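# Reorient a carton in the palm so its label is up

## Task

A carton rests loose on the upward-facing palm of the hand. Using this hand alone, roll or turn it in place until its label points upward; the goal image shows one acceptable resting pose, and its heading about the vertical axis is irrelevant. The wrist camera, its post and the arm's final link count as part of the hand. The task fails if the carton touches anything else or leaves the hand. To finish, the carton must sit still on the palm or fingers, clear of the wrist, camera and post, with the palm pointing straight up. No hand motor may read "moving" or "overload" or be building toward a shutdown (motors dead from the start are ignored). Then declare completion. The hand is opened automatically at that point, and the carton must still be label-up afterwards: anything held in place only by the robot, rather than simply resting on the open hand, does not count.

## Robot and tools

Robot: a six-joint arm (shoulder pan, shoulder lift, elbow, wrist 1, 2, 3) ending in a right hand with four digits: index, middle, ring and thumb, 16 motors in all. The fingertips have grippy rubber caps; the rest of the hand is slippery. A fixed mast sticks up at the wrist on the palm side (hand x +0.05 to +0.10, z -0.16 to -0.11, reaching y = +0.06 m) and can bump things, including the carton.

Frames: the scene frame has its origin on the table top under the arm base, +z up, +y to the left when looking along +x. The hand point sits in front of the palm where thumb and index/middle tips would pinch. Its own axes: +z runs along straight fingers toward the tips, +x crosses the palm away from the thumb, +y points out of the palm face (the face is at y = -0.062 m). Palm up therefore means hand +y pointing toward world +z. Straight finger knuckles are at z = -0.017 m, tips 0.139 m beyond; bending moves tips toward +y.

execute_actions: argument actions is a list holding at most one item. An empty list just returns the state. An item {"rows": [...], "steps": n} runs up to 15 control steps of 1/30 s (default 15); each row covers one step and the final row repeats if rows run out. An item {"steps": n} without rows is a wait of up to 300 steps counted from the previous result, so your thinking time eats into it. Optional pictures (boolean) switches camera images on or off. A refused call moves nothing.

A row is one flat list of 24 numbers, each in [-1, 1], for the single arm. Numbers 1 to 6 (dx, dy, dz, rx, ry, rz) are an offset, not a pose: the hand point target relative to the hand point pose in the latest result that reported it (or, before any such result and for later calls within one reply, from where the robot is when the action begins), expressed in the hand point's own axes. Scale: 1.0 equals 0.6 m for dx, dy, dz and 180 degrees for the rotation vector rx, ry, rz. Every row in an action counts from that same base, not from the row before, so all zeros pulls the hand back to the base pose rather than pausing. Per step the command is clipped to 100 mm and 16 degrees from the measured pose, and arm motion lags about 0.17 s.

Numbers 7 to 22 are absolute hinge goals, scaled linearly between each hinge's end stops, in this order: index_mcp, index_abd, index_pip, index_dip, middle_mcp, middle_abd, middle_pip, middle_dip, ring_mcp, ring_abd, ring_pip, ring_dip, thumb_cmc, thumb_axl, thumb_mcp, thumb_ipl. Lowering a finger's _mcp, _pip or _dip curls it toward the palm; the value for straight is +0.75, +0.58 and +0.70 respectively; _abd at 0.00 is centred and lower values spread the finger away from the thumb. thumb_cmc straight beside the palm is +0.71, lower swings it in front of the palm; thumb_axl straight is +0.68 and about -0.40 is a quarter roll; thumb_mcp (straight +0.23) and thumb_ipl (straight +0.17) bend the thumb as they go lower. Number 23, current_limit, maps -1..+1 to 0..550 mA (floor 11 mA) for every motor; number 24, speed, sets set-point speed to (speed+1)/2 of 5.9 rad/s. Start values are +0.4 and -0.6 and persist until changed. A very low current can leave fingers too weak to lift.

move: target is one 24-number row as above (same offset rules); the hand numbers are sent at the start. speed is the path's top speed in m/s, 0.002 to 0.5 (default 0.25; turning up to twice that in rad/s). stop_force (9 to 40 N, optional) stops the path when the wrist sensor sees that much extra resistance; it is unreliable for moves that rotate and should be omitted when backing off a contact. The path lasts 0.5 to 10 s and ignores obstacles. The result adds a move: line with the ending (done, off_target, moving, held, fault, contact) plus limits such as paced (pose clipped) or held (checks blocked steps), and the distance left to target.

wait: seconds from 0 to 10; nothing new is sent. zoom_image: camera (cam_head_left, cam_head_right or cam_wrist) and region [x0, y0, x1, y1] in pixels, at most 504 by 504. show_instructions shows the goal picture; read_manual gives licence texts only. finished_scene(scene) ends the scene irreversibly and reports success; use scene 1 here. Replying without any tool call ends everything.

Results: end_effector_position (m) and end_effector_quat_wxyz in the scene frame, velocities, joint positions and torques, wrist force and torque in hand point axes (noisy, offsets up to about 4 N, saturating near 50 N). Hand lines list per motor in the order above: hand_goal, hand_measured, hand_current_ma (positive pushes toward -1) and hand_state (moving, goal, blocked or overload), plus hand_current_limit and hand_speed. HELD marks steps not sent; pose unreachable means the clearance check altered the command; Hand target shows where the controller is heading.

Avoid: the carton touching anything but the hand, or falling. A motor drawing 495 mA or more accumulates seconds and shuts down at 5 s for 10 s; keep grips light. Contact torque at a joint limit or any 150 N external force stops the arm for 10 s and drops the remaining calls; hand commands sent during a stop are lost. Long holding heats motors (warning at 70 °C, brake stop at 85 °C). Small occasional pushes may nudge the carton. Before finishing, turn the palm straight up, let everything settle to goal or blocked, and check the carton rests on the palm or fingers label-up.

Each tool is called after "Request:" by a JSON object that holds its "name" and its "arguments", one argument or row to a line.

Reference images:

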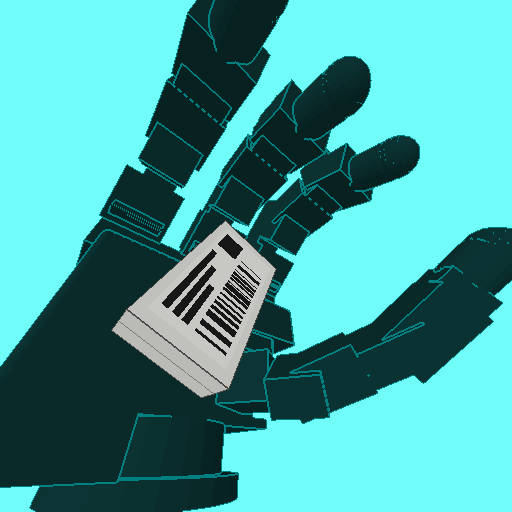

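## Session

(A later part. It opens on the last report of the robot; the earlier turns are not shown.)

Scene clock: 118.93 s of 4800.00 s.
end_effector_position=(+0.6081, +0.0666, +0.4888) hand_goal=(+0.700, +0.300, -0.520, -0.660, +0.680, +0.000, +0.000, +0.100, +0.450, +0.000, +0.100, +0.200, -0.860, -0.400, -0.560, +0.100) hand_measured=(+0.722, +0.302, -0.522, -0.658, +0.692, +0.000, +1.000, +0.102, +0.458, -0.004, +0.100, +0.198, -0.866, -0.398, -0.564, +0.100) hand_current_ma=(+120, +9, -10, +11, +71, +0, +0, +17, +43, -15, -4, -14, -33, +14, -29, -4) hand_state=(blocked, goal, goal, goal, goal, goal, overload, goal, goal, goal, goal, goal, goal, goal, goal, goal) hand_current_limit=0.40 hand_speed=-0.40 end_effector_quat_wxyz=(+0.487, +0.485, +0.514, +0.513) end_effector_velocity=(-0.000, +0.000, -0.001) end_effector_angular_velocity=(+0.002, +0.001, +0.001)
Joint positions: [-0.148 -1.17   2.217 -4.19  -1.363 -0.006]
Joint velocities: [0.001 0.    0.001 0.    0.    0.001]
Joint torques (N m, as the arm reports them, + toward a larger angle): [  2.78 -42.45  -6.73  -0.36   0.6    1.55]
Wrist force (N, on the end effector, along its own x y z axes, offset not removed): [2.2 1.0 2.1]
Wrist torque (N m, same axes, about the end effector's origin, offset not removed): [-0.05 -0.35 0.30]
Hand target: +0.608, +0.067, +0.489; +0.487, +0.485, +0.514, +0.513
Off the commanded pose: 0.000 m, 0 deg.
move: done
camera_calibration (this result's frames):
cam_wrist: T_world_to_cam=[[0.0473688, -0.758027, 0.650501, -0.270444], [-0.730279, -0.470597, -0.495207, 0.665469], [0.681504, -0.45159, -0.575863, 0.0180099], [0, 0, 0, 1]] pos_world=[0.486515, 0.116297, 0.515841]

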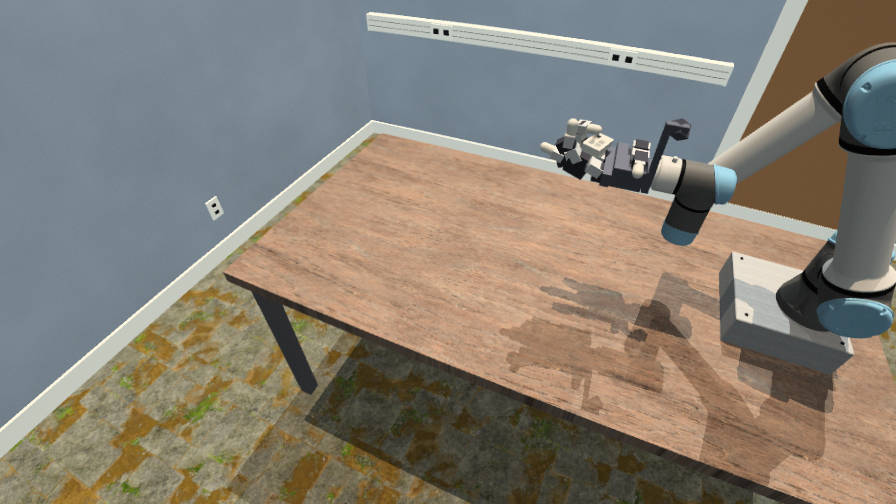

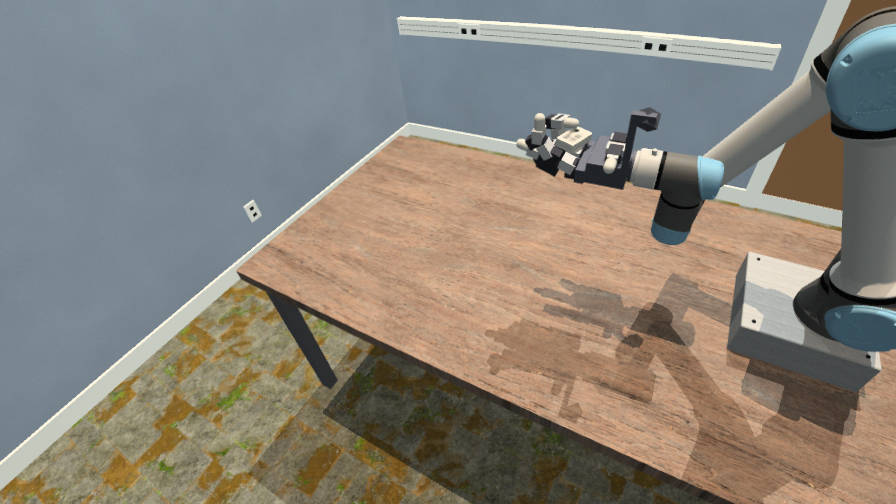

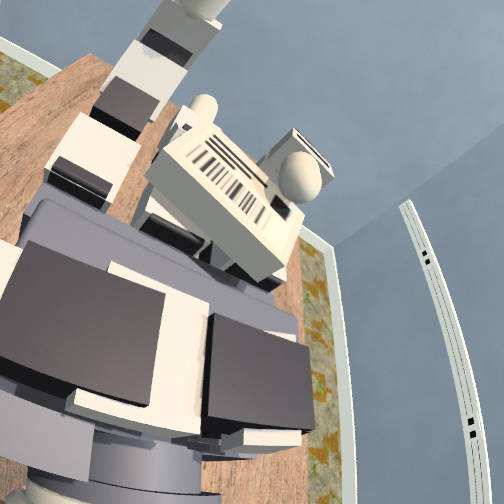

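Request:
{"name": "move", "arguments": {
  "target": [0,0,0,-0.115,0,0, 1.0,0.3,-0.52,-0.66, 1.0,0,0,0.1, 0.6,0,0.1,0.2, -0.86,-0.4,-0.56,0.1, 0.4,-0.952],
  "speed": 0.08
}}

Scene clock: 123.03 s of 4800.00 s.
end_effector_position=(+0.6079, +0.0666, +0.4886) hand_goal=(+1.000, +0.300, -0.520, -0.660, +1.000, +0.000, +0.000, +0.100, +0.600, +0.000, +0.100, +0.200, -0.860, -0.400, -0.560, +0.100) hand_measured=(+1.000, +0.302, -0.522, -0.658, +1.000, +0.000, +1.000, +0.102, +0.608, -0.004, +0.100, +0.198, -0.866, -0.400, -0.564, +0.100) hand_current_ma=(+0, +9, -10, +11, +0, +0, +0, +17, +42, -15, -4, -14, -33, +1, -29, -4) hand_state=(goal, goal, goal, goal, goal, goal, overload, goal, goal, goal, goal, goal, goal, goal, goal, goal) hand_current_limit=0.40 hand_speed=-0.95 end_effector_quat_wxyz=(+0.566, +0.389, +0.414, +0.597) end_effector_velocity=(-0.000, -0.000, -0.001) end_effector_angular_velocity=(+0.002, +0.001, +0.000)
Joint positions: [-0.127 -0.895  1.993 -4.607 -1.394  0.061]
Joint velocities: [-0.001  0.     0.002 -0.     0.     0.002]
Joint torques (N m, as the arm reports them, + toward a larger angle): [  5.77 -33.73 -17.79  -3.35  -1.52   1.55]
Wrist force (N, on the end effector, along its own x y z axes, offset not removed): [2.0 1.7 -3.3]
Wrist torque (N m, same axes, about the end effector's origin, offset not removed): [0.30 -0.32 0.21]
Hand target: +0.608, +0.067, +0.489; +0.566, +0.389, +0.414, +0.597
Off the commanded pose: 0.000 m, 0 deg.
move: done
camera_calibration (this result's frames):
cam_wrist: T_world_to_cam=[[-0.181514, -0.770649, 0.610862, -0.110924], [-0.506274, -0.459303, -0.729882, 0.642988], [0.843054, -0.441747, -0.30679, -0.212347], [0, 0, 0, 1]] pos_world=[0.484414, 0.116039, 0.471919]

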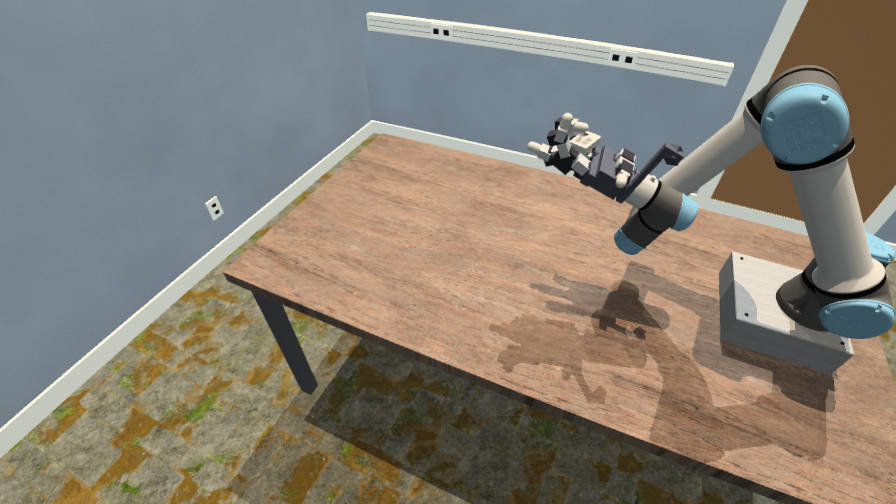

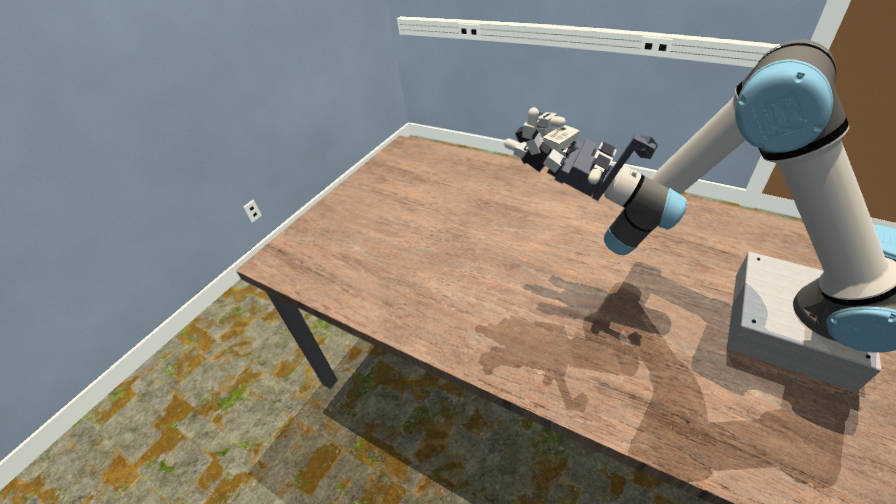

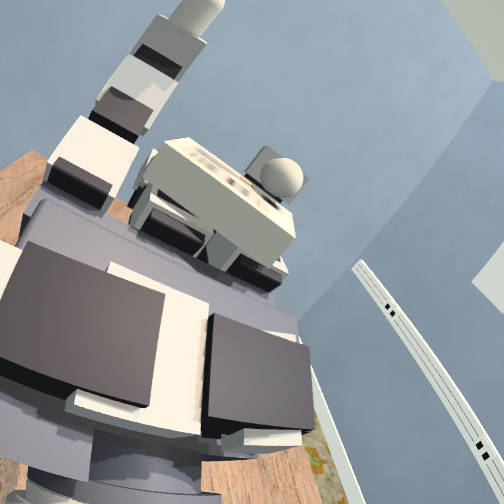

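Request:
{"name": "move", "arguments": {
  "target": [0,0,0,-0.065,0,0, 1.0,0.3,-0.52,-0.66, 1.0,0,0,0.1, 0.6,0,0.1,0.2, -0.86,-0.4,-0.56,0.1, 0.4,-0.9],
  "speed": 0.08
}}

Scene clock: 125.27 s of 4800.00 s.
end_effector_position=(+0.6078, +0.0666, +0.4885) hand_goal=(+1.000, +0.300, -0.520, -0.660, +1.000, +0.000, +0.000, +0.100, +0.600, +0.000, +0.100, +0.200, -0.860, -0.400, -0.560, +0.100) hand_measured=(+1.000, +0.302, -0.522, -0.658, +1.000, +0.000, +1.000, +0.102, +0.608, -0.004, +0.100, +0.198, -0.866, -0.400, -0.564, +0.100) hand_current_ma=(+0, +9, -10, +11, +0, +0, +0, +17, +42, -15, -4, -14, -33, -5, -29, -4) hand_state=(goal, goal, goal, goal, goal, goal, overload, goal, goal, goal, goal, goal, goal, goal, goal, goal) hand_current_limit=0.40 hand_speed=-0.90 end_effector_quat_wxyz=(+0.603, +0.330, +0.351, +0.636) end_effector_velocity=(+0.000, +0.000, -0.000) end_effector_angular_velocity=(-0.001, -0.008, -0.001)
Joint positions: [-0.113 -0.774  1.821 -4.761 -1.422  0.087]
Joint velocities: [ 0.001  0.005 -0.009 -0.005 -0.002 -0.001]
Joint torques (N m, as the arm reports them, + toward a larger angle): [  5.87 -37.25 -18.67  -2.49  -1.7    1.64]
Wrist force (N, on the end effector, along its own x y z axes, offset not removed): [0.3 0.8 -2.4]
Wrist torque (N m, same axes, about the end effector's origin, offset not removed): [0.34 0.05 0.07]
Hand target: +0.608, +0.067, +0.488; +0.603, +0.329, +0.351, +0.636
Off the commanded pose: 0.000 m, 0 deg.
move: done
camera_calibration (this result's frames):
cam_wrist: T_world_to_cam=[[-0.299549, -0.777307, 0.553231, -0.0105222], [-0.347747, -0.451018, -0.821982, 0.590945], [0.88845, -0.438608, -0.135204, -0.323937], [0, 0, 0, 1]] pos_world=[0.490149, 0.116266, 0.44777]

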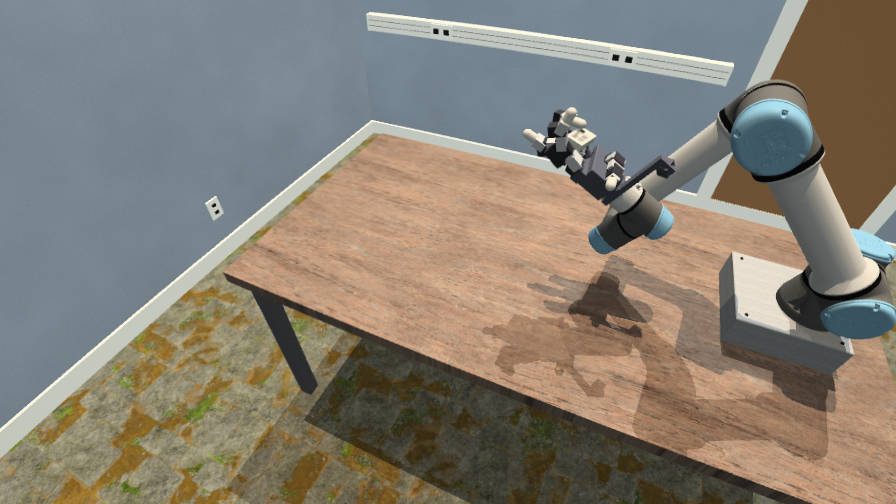

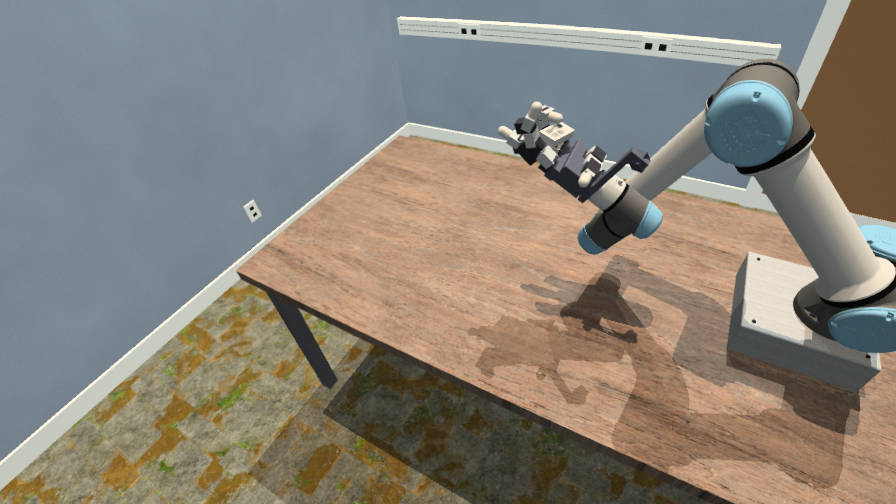

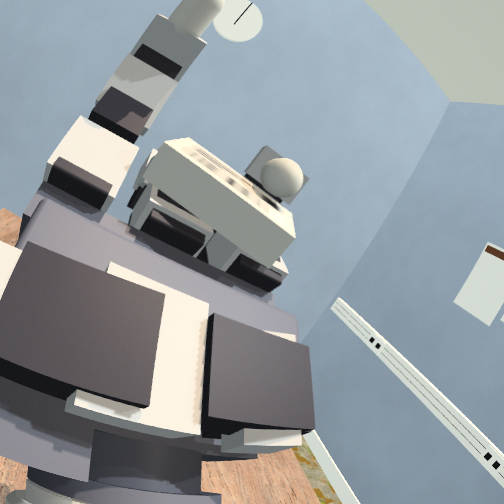

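Request:
{"name": "move", "arguments": {
  "target": [0,0,0,0,0,0, 1.0,0.3,-0.85,-0.2, 1.0,0,0,0.1, 0.6,0,0.1,0.2, -0.86,-0.4,-0.56,0.1, 0.4,-0.85]
}}

Request:
{"name": "zoom_image", "arguments": {
  "camera": "cam_head_left",
  "region": [510, 90, 660, 210]
}}

Scene clock: 127.53 s of 4800.00 s.
end_effector_position=(+0.6078, +0.0666, +0.4885) hand_goal=(+1.000, +0.300, -0.850, -0.200, +1.000, +0.000, +0.000, +0.100, +0.600, +0.000, +0.100, +0.200, -0.860, -0.400, -0.560, +0.100) hand_measured=(+1.000, +0.302, -0.848, -0.204, +1.000, +0.000, +1.000, +0.102, +0.608, -0.004, +0.100, +0.198, -0.866, -0.402, -0.564, +0.100) hand_current_ma=(+0, +9, +7, -21, +0, +0, +0, +17, +42, -15, -4, -14, -33, -18, -29, -4) hand_state=(goal, goal, goal, goal, goal, goal, overload, goal, goal, goal, goal, goal, goal, goal, goal, goal) hand_current_limit=0.40 hand_speed=-0.85 end_effector_quat_wxyz=(+0.603, +0.330, +0.351, +0.636) end_effector_velocity=(+0.000, -0.000, -0.000) end_effector_angular_velocity=(+0.000, -0.000, -0.000)
Joint positions: [-0.113 -0.774  1.821 -4.761 -1.422  0.087]
Joint velocities: [-0.001  0.    -0.    -0.     0.     0.001]
Joint torques (N m, as the arm reports them, + toward a larger angle): [ -6.81 -55.56  -4.48   1.31   1.24  -1.79]
Wrist force (N, on the end effector, along its own x y z axes, offset not removed): [3.6 2.4 0.0]
Wrist torque (N m, same axes, about the end effector's origin, offset not removed): [0.21 -0.39 0.34]
Hand target: +0.608, +0.067, +0.488; +0.603, +0.330, +0.351, +0.636
Off the commanded pose: 0.000 m, 0 deg.
move: done
camera_calibration (this result's frames):
cam_wrist: T_world_to_cam=[[-0.299531, -0.777309, 0.553238, -0.0105308], [-0.34776, -0.451021, -0.821975, 0.59095], [0.88845, -0.438601, -0.135222, -0.32393], [0, 0, 0, 1]] pos_world=[0.49015, 0.116269, 0.44777]

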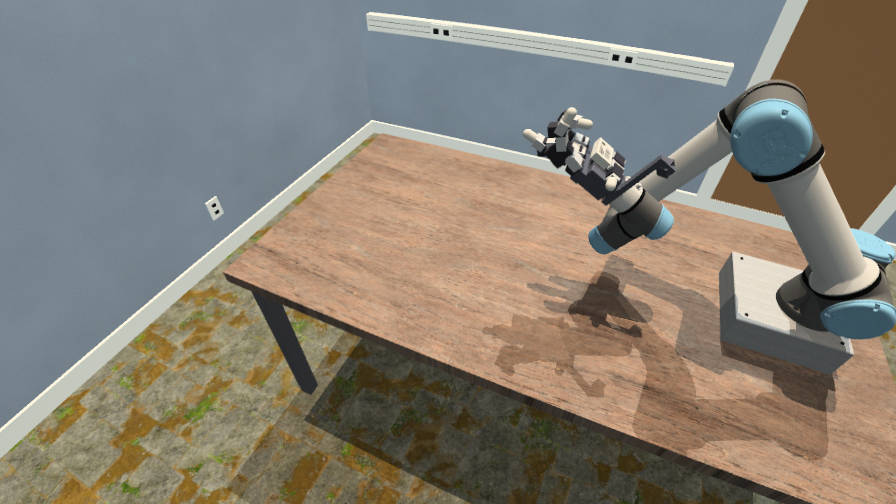

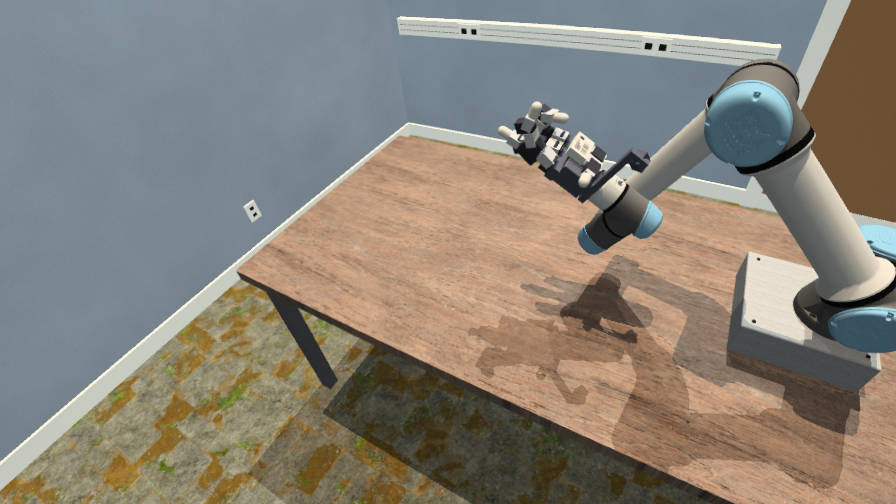

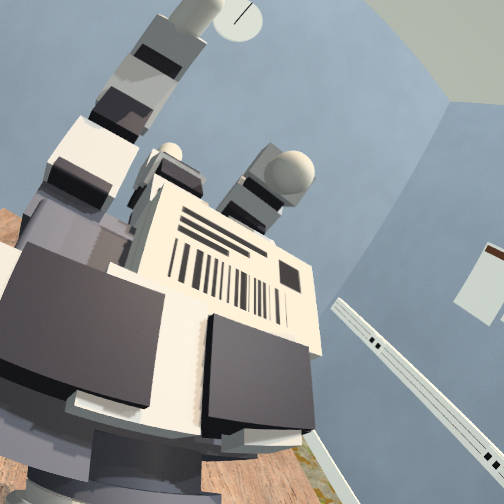

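Region (510, 90, 660, 210) of cam_head_left's 896x504 image, scaled by 3.360, with more detail than that image has; it fills the top 403 rows of this view, and the rest is white.

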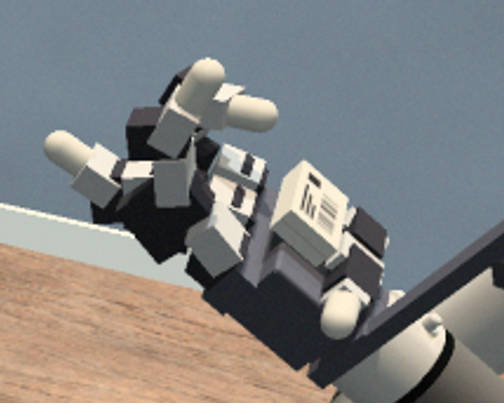

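On the palm. Level the hand, cup the fingers, then lift the thumb away.

Request:
{"name": "move", "arguments": {
  "target": [0,0,0,0.18,0,0, 0.3,0,0.2,0.28, 0.3,0,0,0.28, 0.3,0,0.2,0.28, -0.86,-0.4,-0.56,0.1, 0.4,-0.8],
  "speed": 0.15
}}

Request:
{"name": "move", "arguments": {
  "target": [0,0,0,0,0,0, 0.3,0,0.2,0.28, 0.3,0,0,0.28, 0.3,0,0.2,0.28, 0.1,-0.5,0.1,0.1, 0.4,-0.6]
}}

Scene clock: 131.23 s of 4800.00 s.
end_effector_position=(+0.6080, +0.0666, +0.4888) hand_goal=(+0.300, +0.000, +0.200, +0.280, +0.300, +0.000, +0.000, +0.280, +0.300, +0.000, +0.200, +0.280, -0.860, -0.400, -0.560, +0.100) hand_measured=(+0.320, +0.002, +0.198, +0.278, +0.324, +0.000, +1.000, +0.278, +0.314, -0.004, +0.200, +0.278, -0.866, -0.402, -0.564, +0.100) hand_current_ma=(+107, +14, -5, -14, +129, +0, +0, -11, +85, -15, -5, -14, -33, -18, -29, -4) hand_state=(blocked, goal, goal, goal, blocked, goal, overload, goal, goal, goal, goal, goal, goal, goal, goal, goal) hand_current_limit=0.40 hand_speed=-0.80 end_effector_quat_wxyz=(+0.487, +0.485, +0.514, +0.513) end_effector_velocity=(+0.000, +0.000, -0.001) end_effector_angular_velocity=(+0.002, +0.004, +0.000)
Joint positions: [-0.148 -1.171  2.218 -4.189 -1.363 -0.006]
Joint velocities: [ 0.    -0.002  0.002  0.004 -0.     0.001]
Joint torques (N m, as the arm reports them, + toward a larger angle): [ -6.82 -41.38  -5.42  -0.29   1.48  -1.86]
Wrist force (N, on the end effector, along its own x y z axes, offset not removed): [-0.3 -1.8 -0.4]
Wrist torque (N m, same axes, about the end effector's origin, offset not removed): [-0.24 0.07 0.01]
Hand target: +0.608, +0.067, +0.489; +0.487, +0.485, +0.514, +0.513
Off the commanded pose: 0.000 m, 0 deg.
move: done
camera_calibration (this result's frames):
cam_wrist: T_world_to_cam=[[0.0477484, -0.758006, 0.650498, -0.270658], [-0.730549, -0.470626, -0.494783, 0.665411], [0.681189, -0.451595, -0.576232, 0.0183816], [0, 0, 0, 1]] pos_world=[0.486517, 0.116301, 0.515888]

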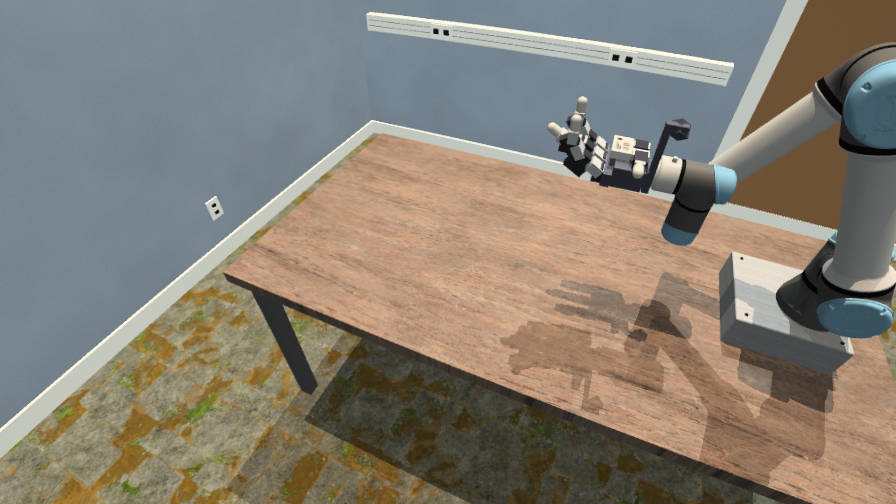

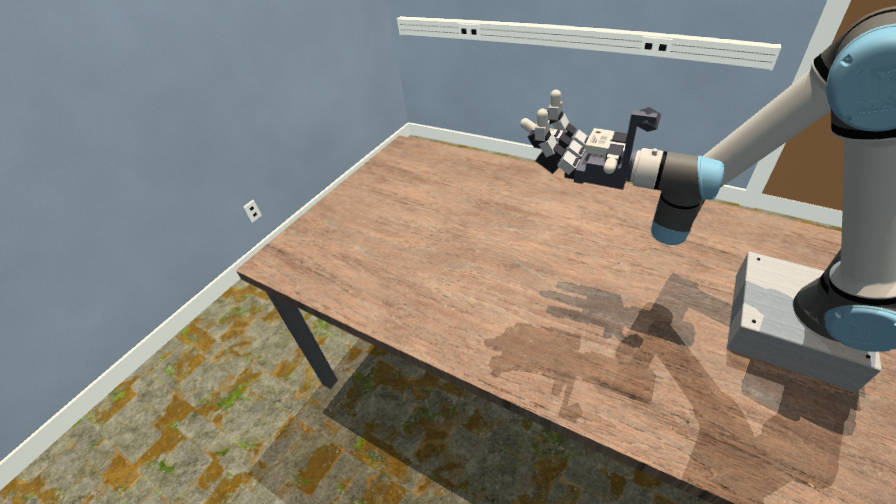

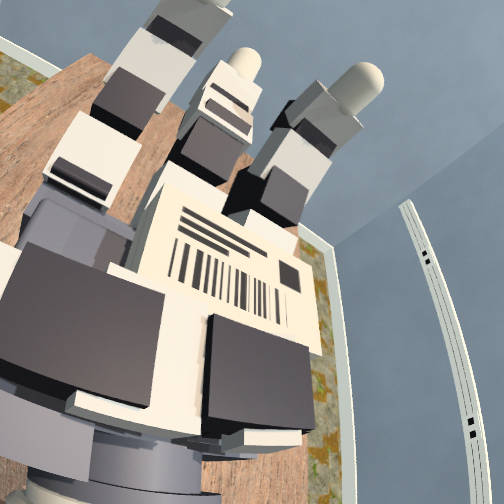

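Scene clock: 132.80 s of 4800.00 s.
end_effector_position=(+0.6080, +0.0666, +0.4888) hand_goal=(+0.300, +0.000, +0.200, +0.280, +0.300, +0.000, +0.000, +0.280, +0.300, +0.000, +0.200, +0.280, +0.100, -0.500, +0.100, +0.100) hand_measured=(+0.320, +0.002, +0.198, +0.278, +0.324, +0.000, +1.000, +0.278, +0.314, -0.004, +0.200, +0.278, +0.106, -0.498, +0.102, +0.098) hand_current_ma=(+107, +14, -5, -14, +129, +0, +0, -11, +85, -15, -5, -14, +29, +13, +10, -8) hand_state=(blocked, goal, goal, goal, blocked, goal, overload, goal, goal, goal, goal, goal, goal, goal, goal, goal) hand_current_limit=0.40 hand_speed=-0.60 end_effector_quat_wxyz=(+0.487, +0.485, +0.514, +0.513) end_effector_velocity=(+0.000, -0.000, +0.000) end_effector_angular_velocity=(+0.002, -0.000, +0.000)
Joint positions: [-0.148 -1.171  2.218 -4.189 -1.363 -0.006]
Joint velocities: [ 0.    -0.    -0.001  0.    -0.     0.002]
Joint torques (N m, as the arm reports them, + toward a larger angle): [ -5.95 -25.   -19.64  -4.56   1.1    0.37]
Wrist force (N, on the end effector, along its own x y z axes, offset not removed): [0.9 2.6 -1.7]
Wrist torque (N m, same axes, about the end effector's origin, offset not removed): [0.41 0.00 0.17]
Hand target: +0.608, +0.067, +0.489; +0.487, +0.485, +0.514, +0.513
Off the commanded pose: 0.000 m, 0 deg.
move: done
camera_calibration (this result's frames):
cam_wrist: T_world_to_cam=[[0.0477554, -0.757995, 0.650509, -0.270665], [-0.730554, -0.470634, -0.494767, 0.665404], [0.681183, -0.451604, -0.576232, 0.0183844], [0, 0, 0, 1]] pos_world=[0.486516, 0.116302, 0.515884]

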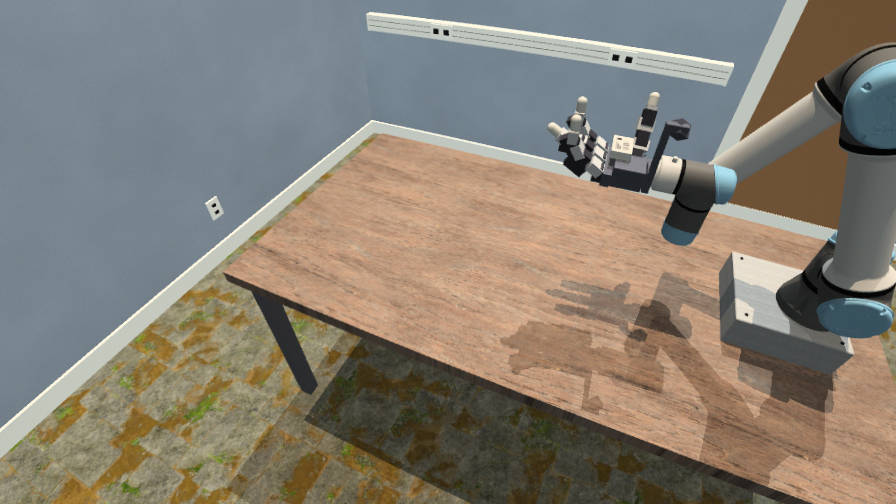

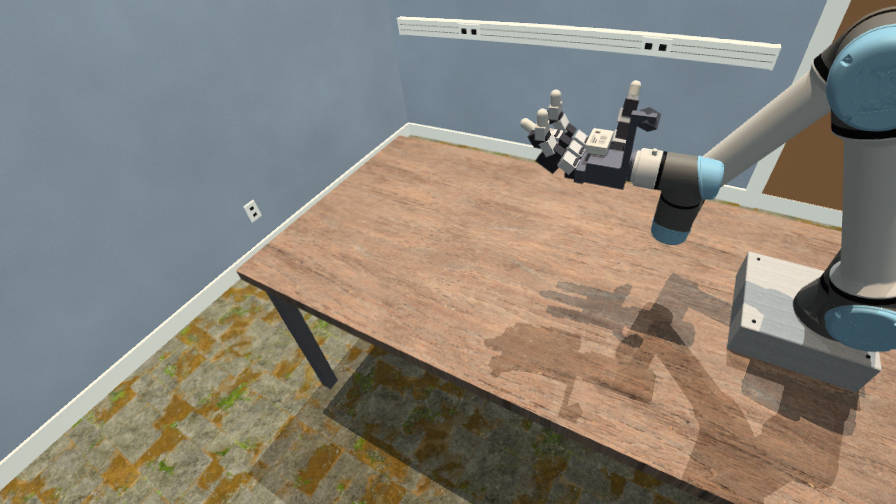

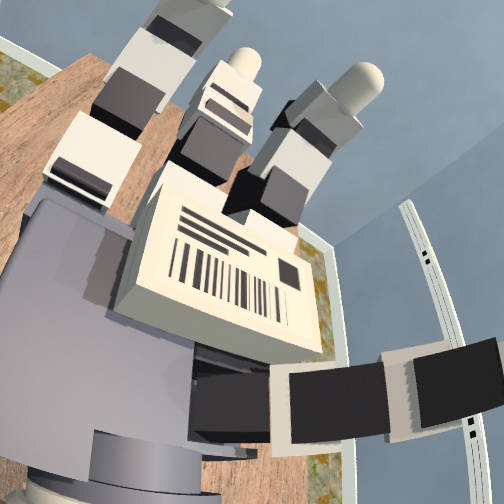

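Request:
{"name": "wait", "arguments": {
  "seconds": 1.5
}}

Request:
{"name": "finished_scene", "arguments": {
  "scene": 1
}}

Scene clock: 134.70 s of 4800.00 s.
end_effector_position=(+0.6080, +0.0666, +0.4888) hand_goal=(+0.300, +0.000, +0.200, +0.280, +0.300, +0.000, +0.000, +0.280, +0.300, +0.000, +0.200, +0.280, +0.100, -0.500, +0.100, +0.100) hand_measured=(+0.320, +0.002, +0.198, +0.278, +0.324, +0.000, +1.000, +0.278, +0.314, -0.004, +0.200, +0.278, +0.106, -0.498, +0.102, +0.098) hand_current_ma=(+107, +14, -5, -14, +129, +0, +0, -11, +85, -15, -5, -14, +29, +13, +10, -8) hand_state=(blocked, goal, goal, goal, blocked, goal, overload, goal, goal, goal, goal, goal, goal, goal, goal, goal) hand_current_limit=0.40 hand_speed=-0.60 end_effector_quat_wxyz=(+0.487, +0.485, +0.514, +0.513) end_effector_velocity=(+0.000, -0.000, +0.001) end_effector_angular_velocity=(+0.002, -0.002, -0.000)
Joint positions: [-0.148 -1.171  2.218 -4.189 -1.363 -0.006]
Joint velocities: [ 0.    -0.    -0.001 -0.    -0.     0.002]
Joint torques (N m, as the arm reports them, + toward a larger angle): [ -3.92 -25.23 -20.07  -4.56   0.78   1.44]
Wrist force (N, on the end effector, along its own x y z axes, offset not removed): [-0.3 0.2 -0.5]
Wrist torque (N m, same axes, about the end effector's origin, offset not removed): [0.05 0.17 0.15]
Hand target: +0.608, +0.067, +0.489; +0.487, +0.485, +0.514, +0.513
Off the commanded pose: 0.000 m, 0 deg.
Steps of this call (steps 1 to 57: nothing new was sent). Readings (end_effector_position | what the end effector reports):
1: (+0.6080, +0.0666, +0.4888) | hand_goal=(+0.300, +0.000, +0.200, +0.280, +0.300, +0.000, +0.000, +0.280, +0.300, +0.000, +0.200, +0.280, +0.100, -0.500, +0.100, +0.100) hand_measured=(+0.320, +0.002, +0.198, +0.278, +0.324, +0.000, +1.000, +0.278, +0.314, -0.004, +0.200, +0.278, +0.106, -0.498, +0.102, +0.098) hand_current_ma=(+107, +14, -5, -14, +129, +0, +0, -11, +85, -15, -5, -14, +29, +13, +10, -8) hand_state=(blocked, goal, goal, goal, blocked, goal, overload, goal, goal, goal, goal, goal, goal, goal, goal, goal) hand_current_limit=0.40 hand_speed=-0.60
2: (+0.6080, +0.0666, +0.4888) | hand_goal=(+0.300, +0.000, +0.200, +0.280, +0.300, +0.000, +0.000, +0.280, +0.300, +0.000, +0.200, +0.280, +0.100, -0.500, +0.100, +0.100) hand_measured=(+0.320, +0.002, +0.198, +0.278, +0.324, +0.000, +1.000, +0.278, +0.314, -0.004, +0.200, +0.278, +0.106, -0.498, +0.102, +0.098) hand_current_ma=(+107, +14, -5, -14, +129, +0, +0, -11, +85, -15, -5, -14, +29, +13, +10, -8) hand_state=(blocked, goal, goal, goal, blocked, goal, overload, goal, goal, goal, goal, goal, goal, goal, goal, goal) hand_current_limit=0.40 hand_speed=-0.60
4: (+0.6080, +0.0666, +0.4888) | hand_goal=(+0.300, +0.000, +0.200, +0.280, +0.300, +0.000, +0.000, +0.280, +0.300, +0.000, +0.200, +0.280, +0.100, -0.500, +0.100, +0.100) hand_measured=(+0.320, +0.002, +0.198, +0.278, +0.324, +0.000, +1.000, +0.278, +0.314, -0.004, +0.200, +0.278, +0.106, -0.498, +0.102, +0.098) hand_current_ma=(+107, +14, -5, -14, +129, +0, +0, -11, +85, -15, -5, -14, +29, +13, +10, -8) hand_state=(blocked, goal, goal, goal, blocked, goal, overload, goal, goal, goal, goal, goal, goal, goal, goal, goal) hand_current_limit=0.40 hand_speed=-0.60
8: (+0.6080, +0.0666, +0.4888) | hand_goal=(+0.300, +0.000, +0.200, +0.280, +0.300, +0.000, +0.000, +0.280, +0.300, +0.000, +0.200, +0.280, +0.100, -0.500, +0.100, +0.100) hand_measured=(+0.320, +0.002, +0.198, +0.278, +0.324, +0.000, +1.000, +0.278, +0.314, -0.004, +0.200, +0.278, +0.106, -0.498, +0.102, +0.098) hand_current_ma=(+107, +14, -5, -14, +129, +0, +0, -11, +85, -15, -5, -14, +29, +13, +10, -8) hand_state=(blocked, goal, goal, goal, blocked, goal, overload, goal, goal, goal, goal, goal, goal, goal, goal, goal) hand_current_limit=0.40 hand_speed=-0.60
57: the state above
camera_calibration (this result's frames):
cam_wrist: T_world_to_cam=[[0.0477484, -0.758006, 0.650498, -0.270659], [-0.730549, -0.470626, -0.494782, 0.665411], [0.681189, -0.451595, -0.576232, 0.0183807], [0, 0, 0, 1]] pos_world=[0.486518, 0.116299, 0.515888]

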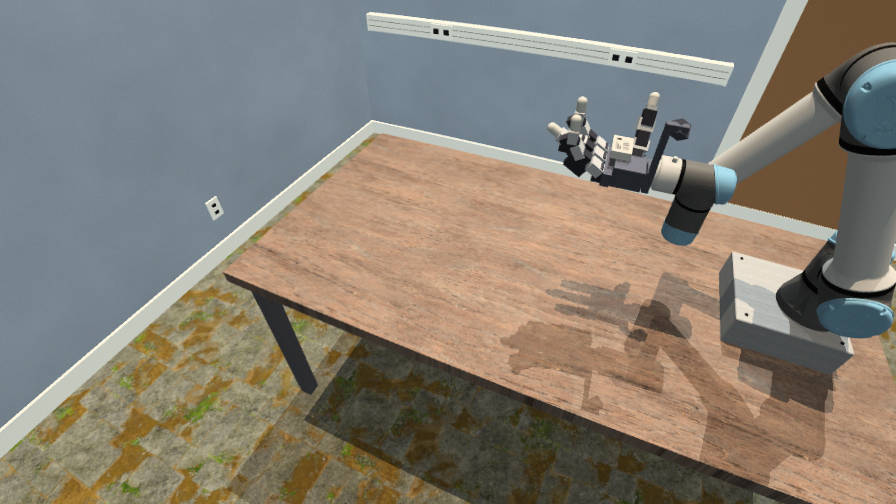

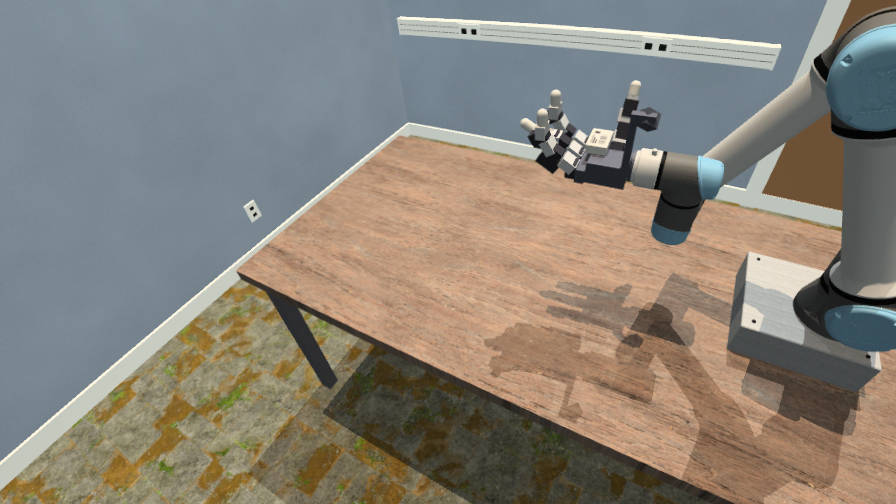

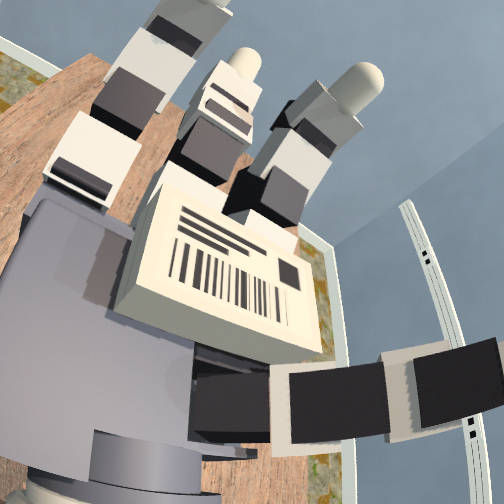

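The scene is finished: the task was done.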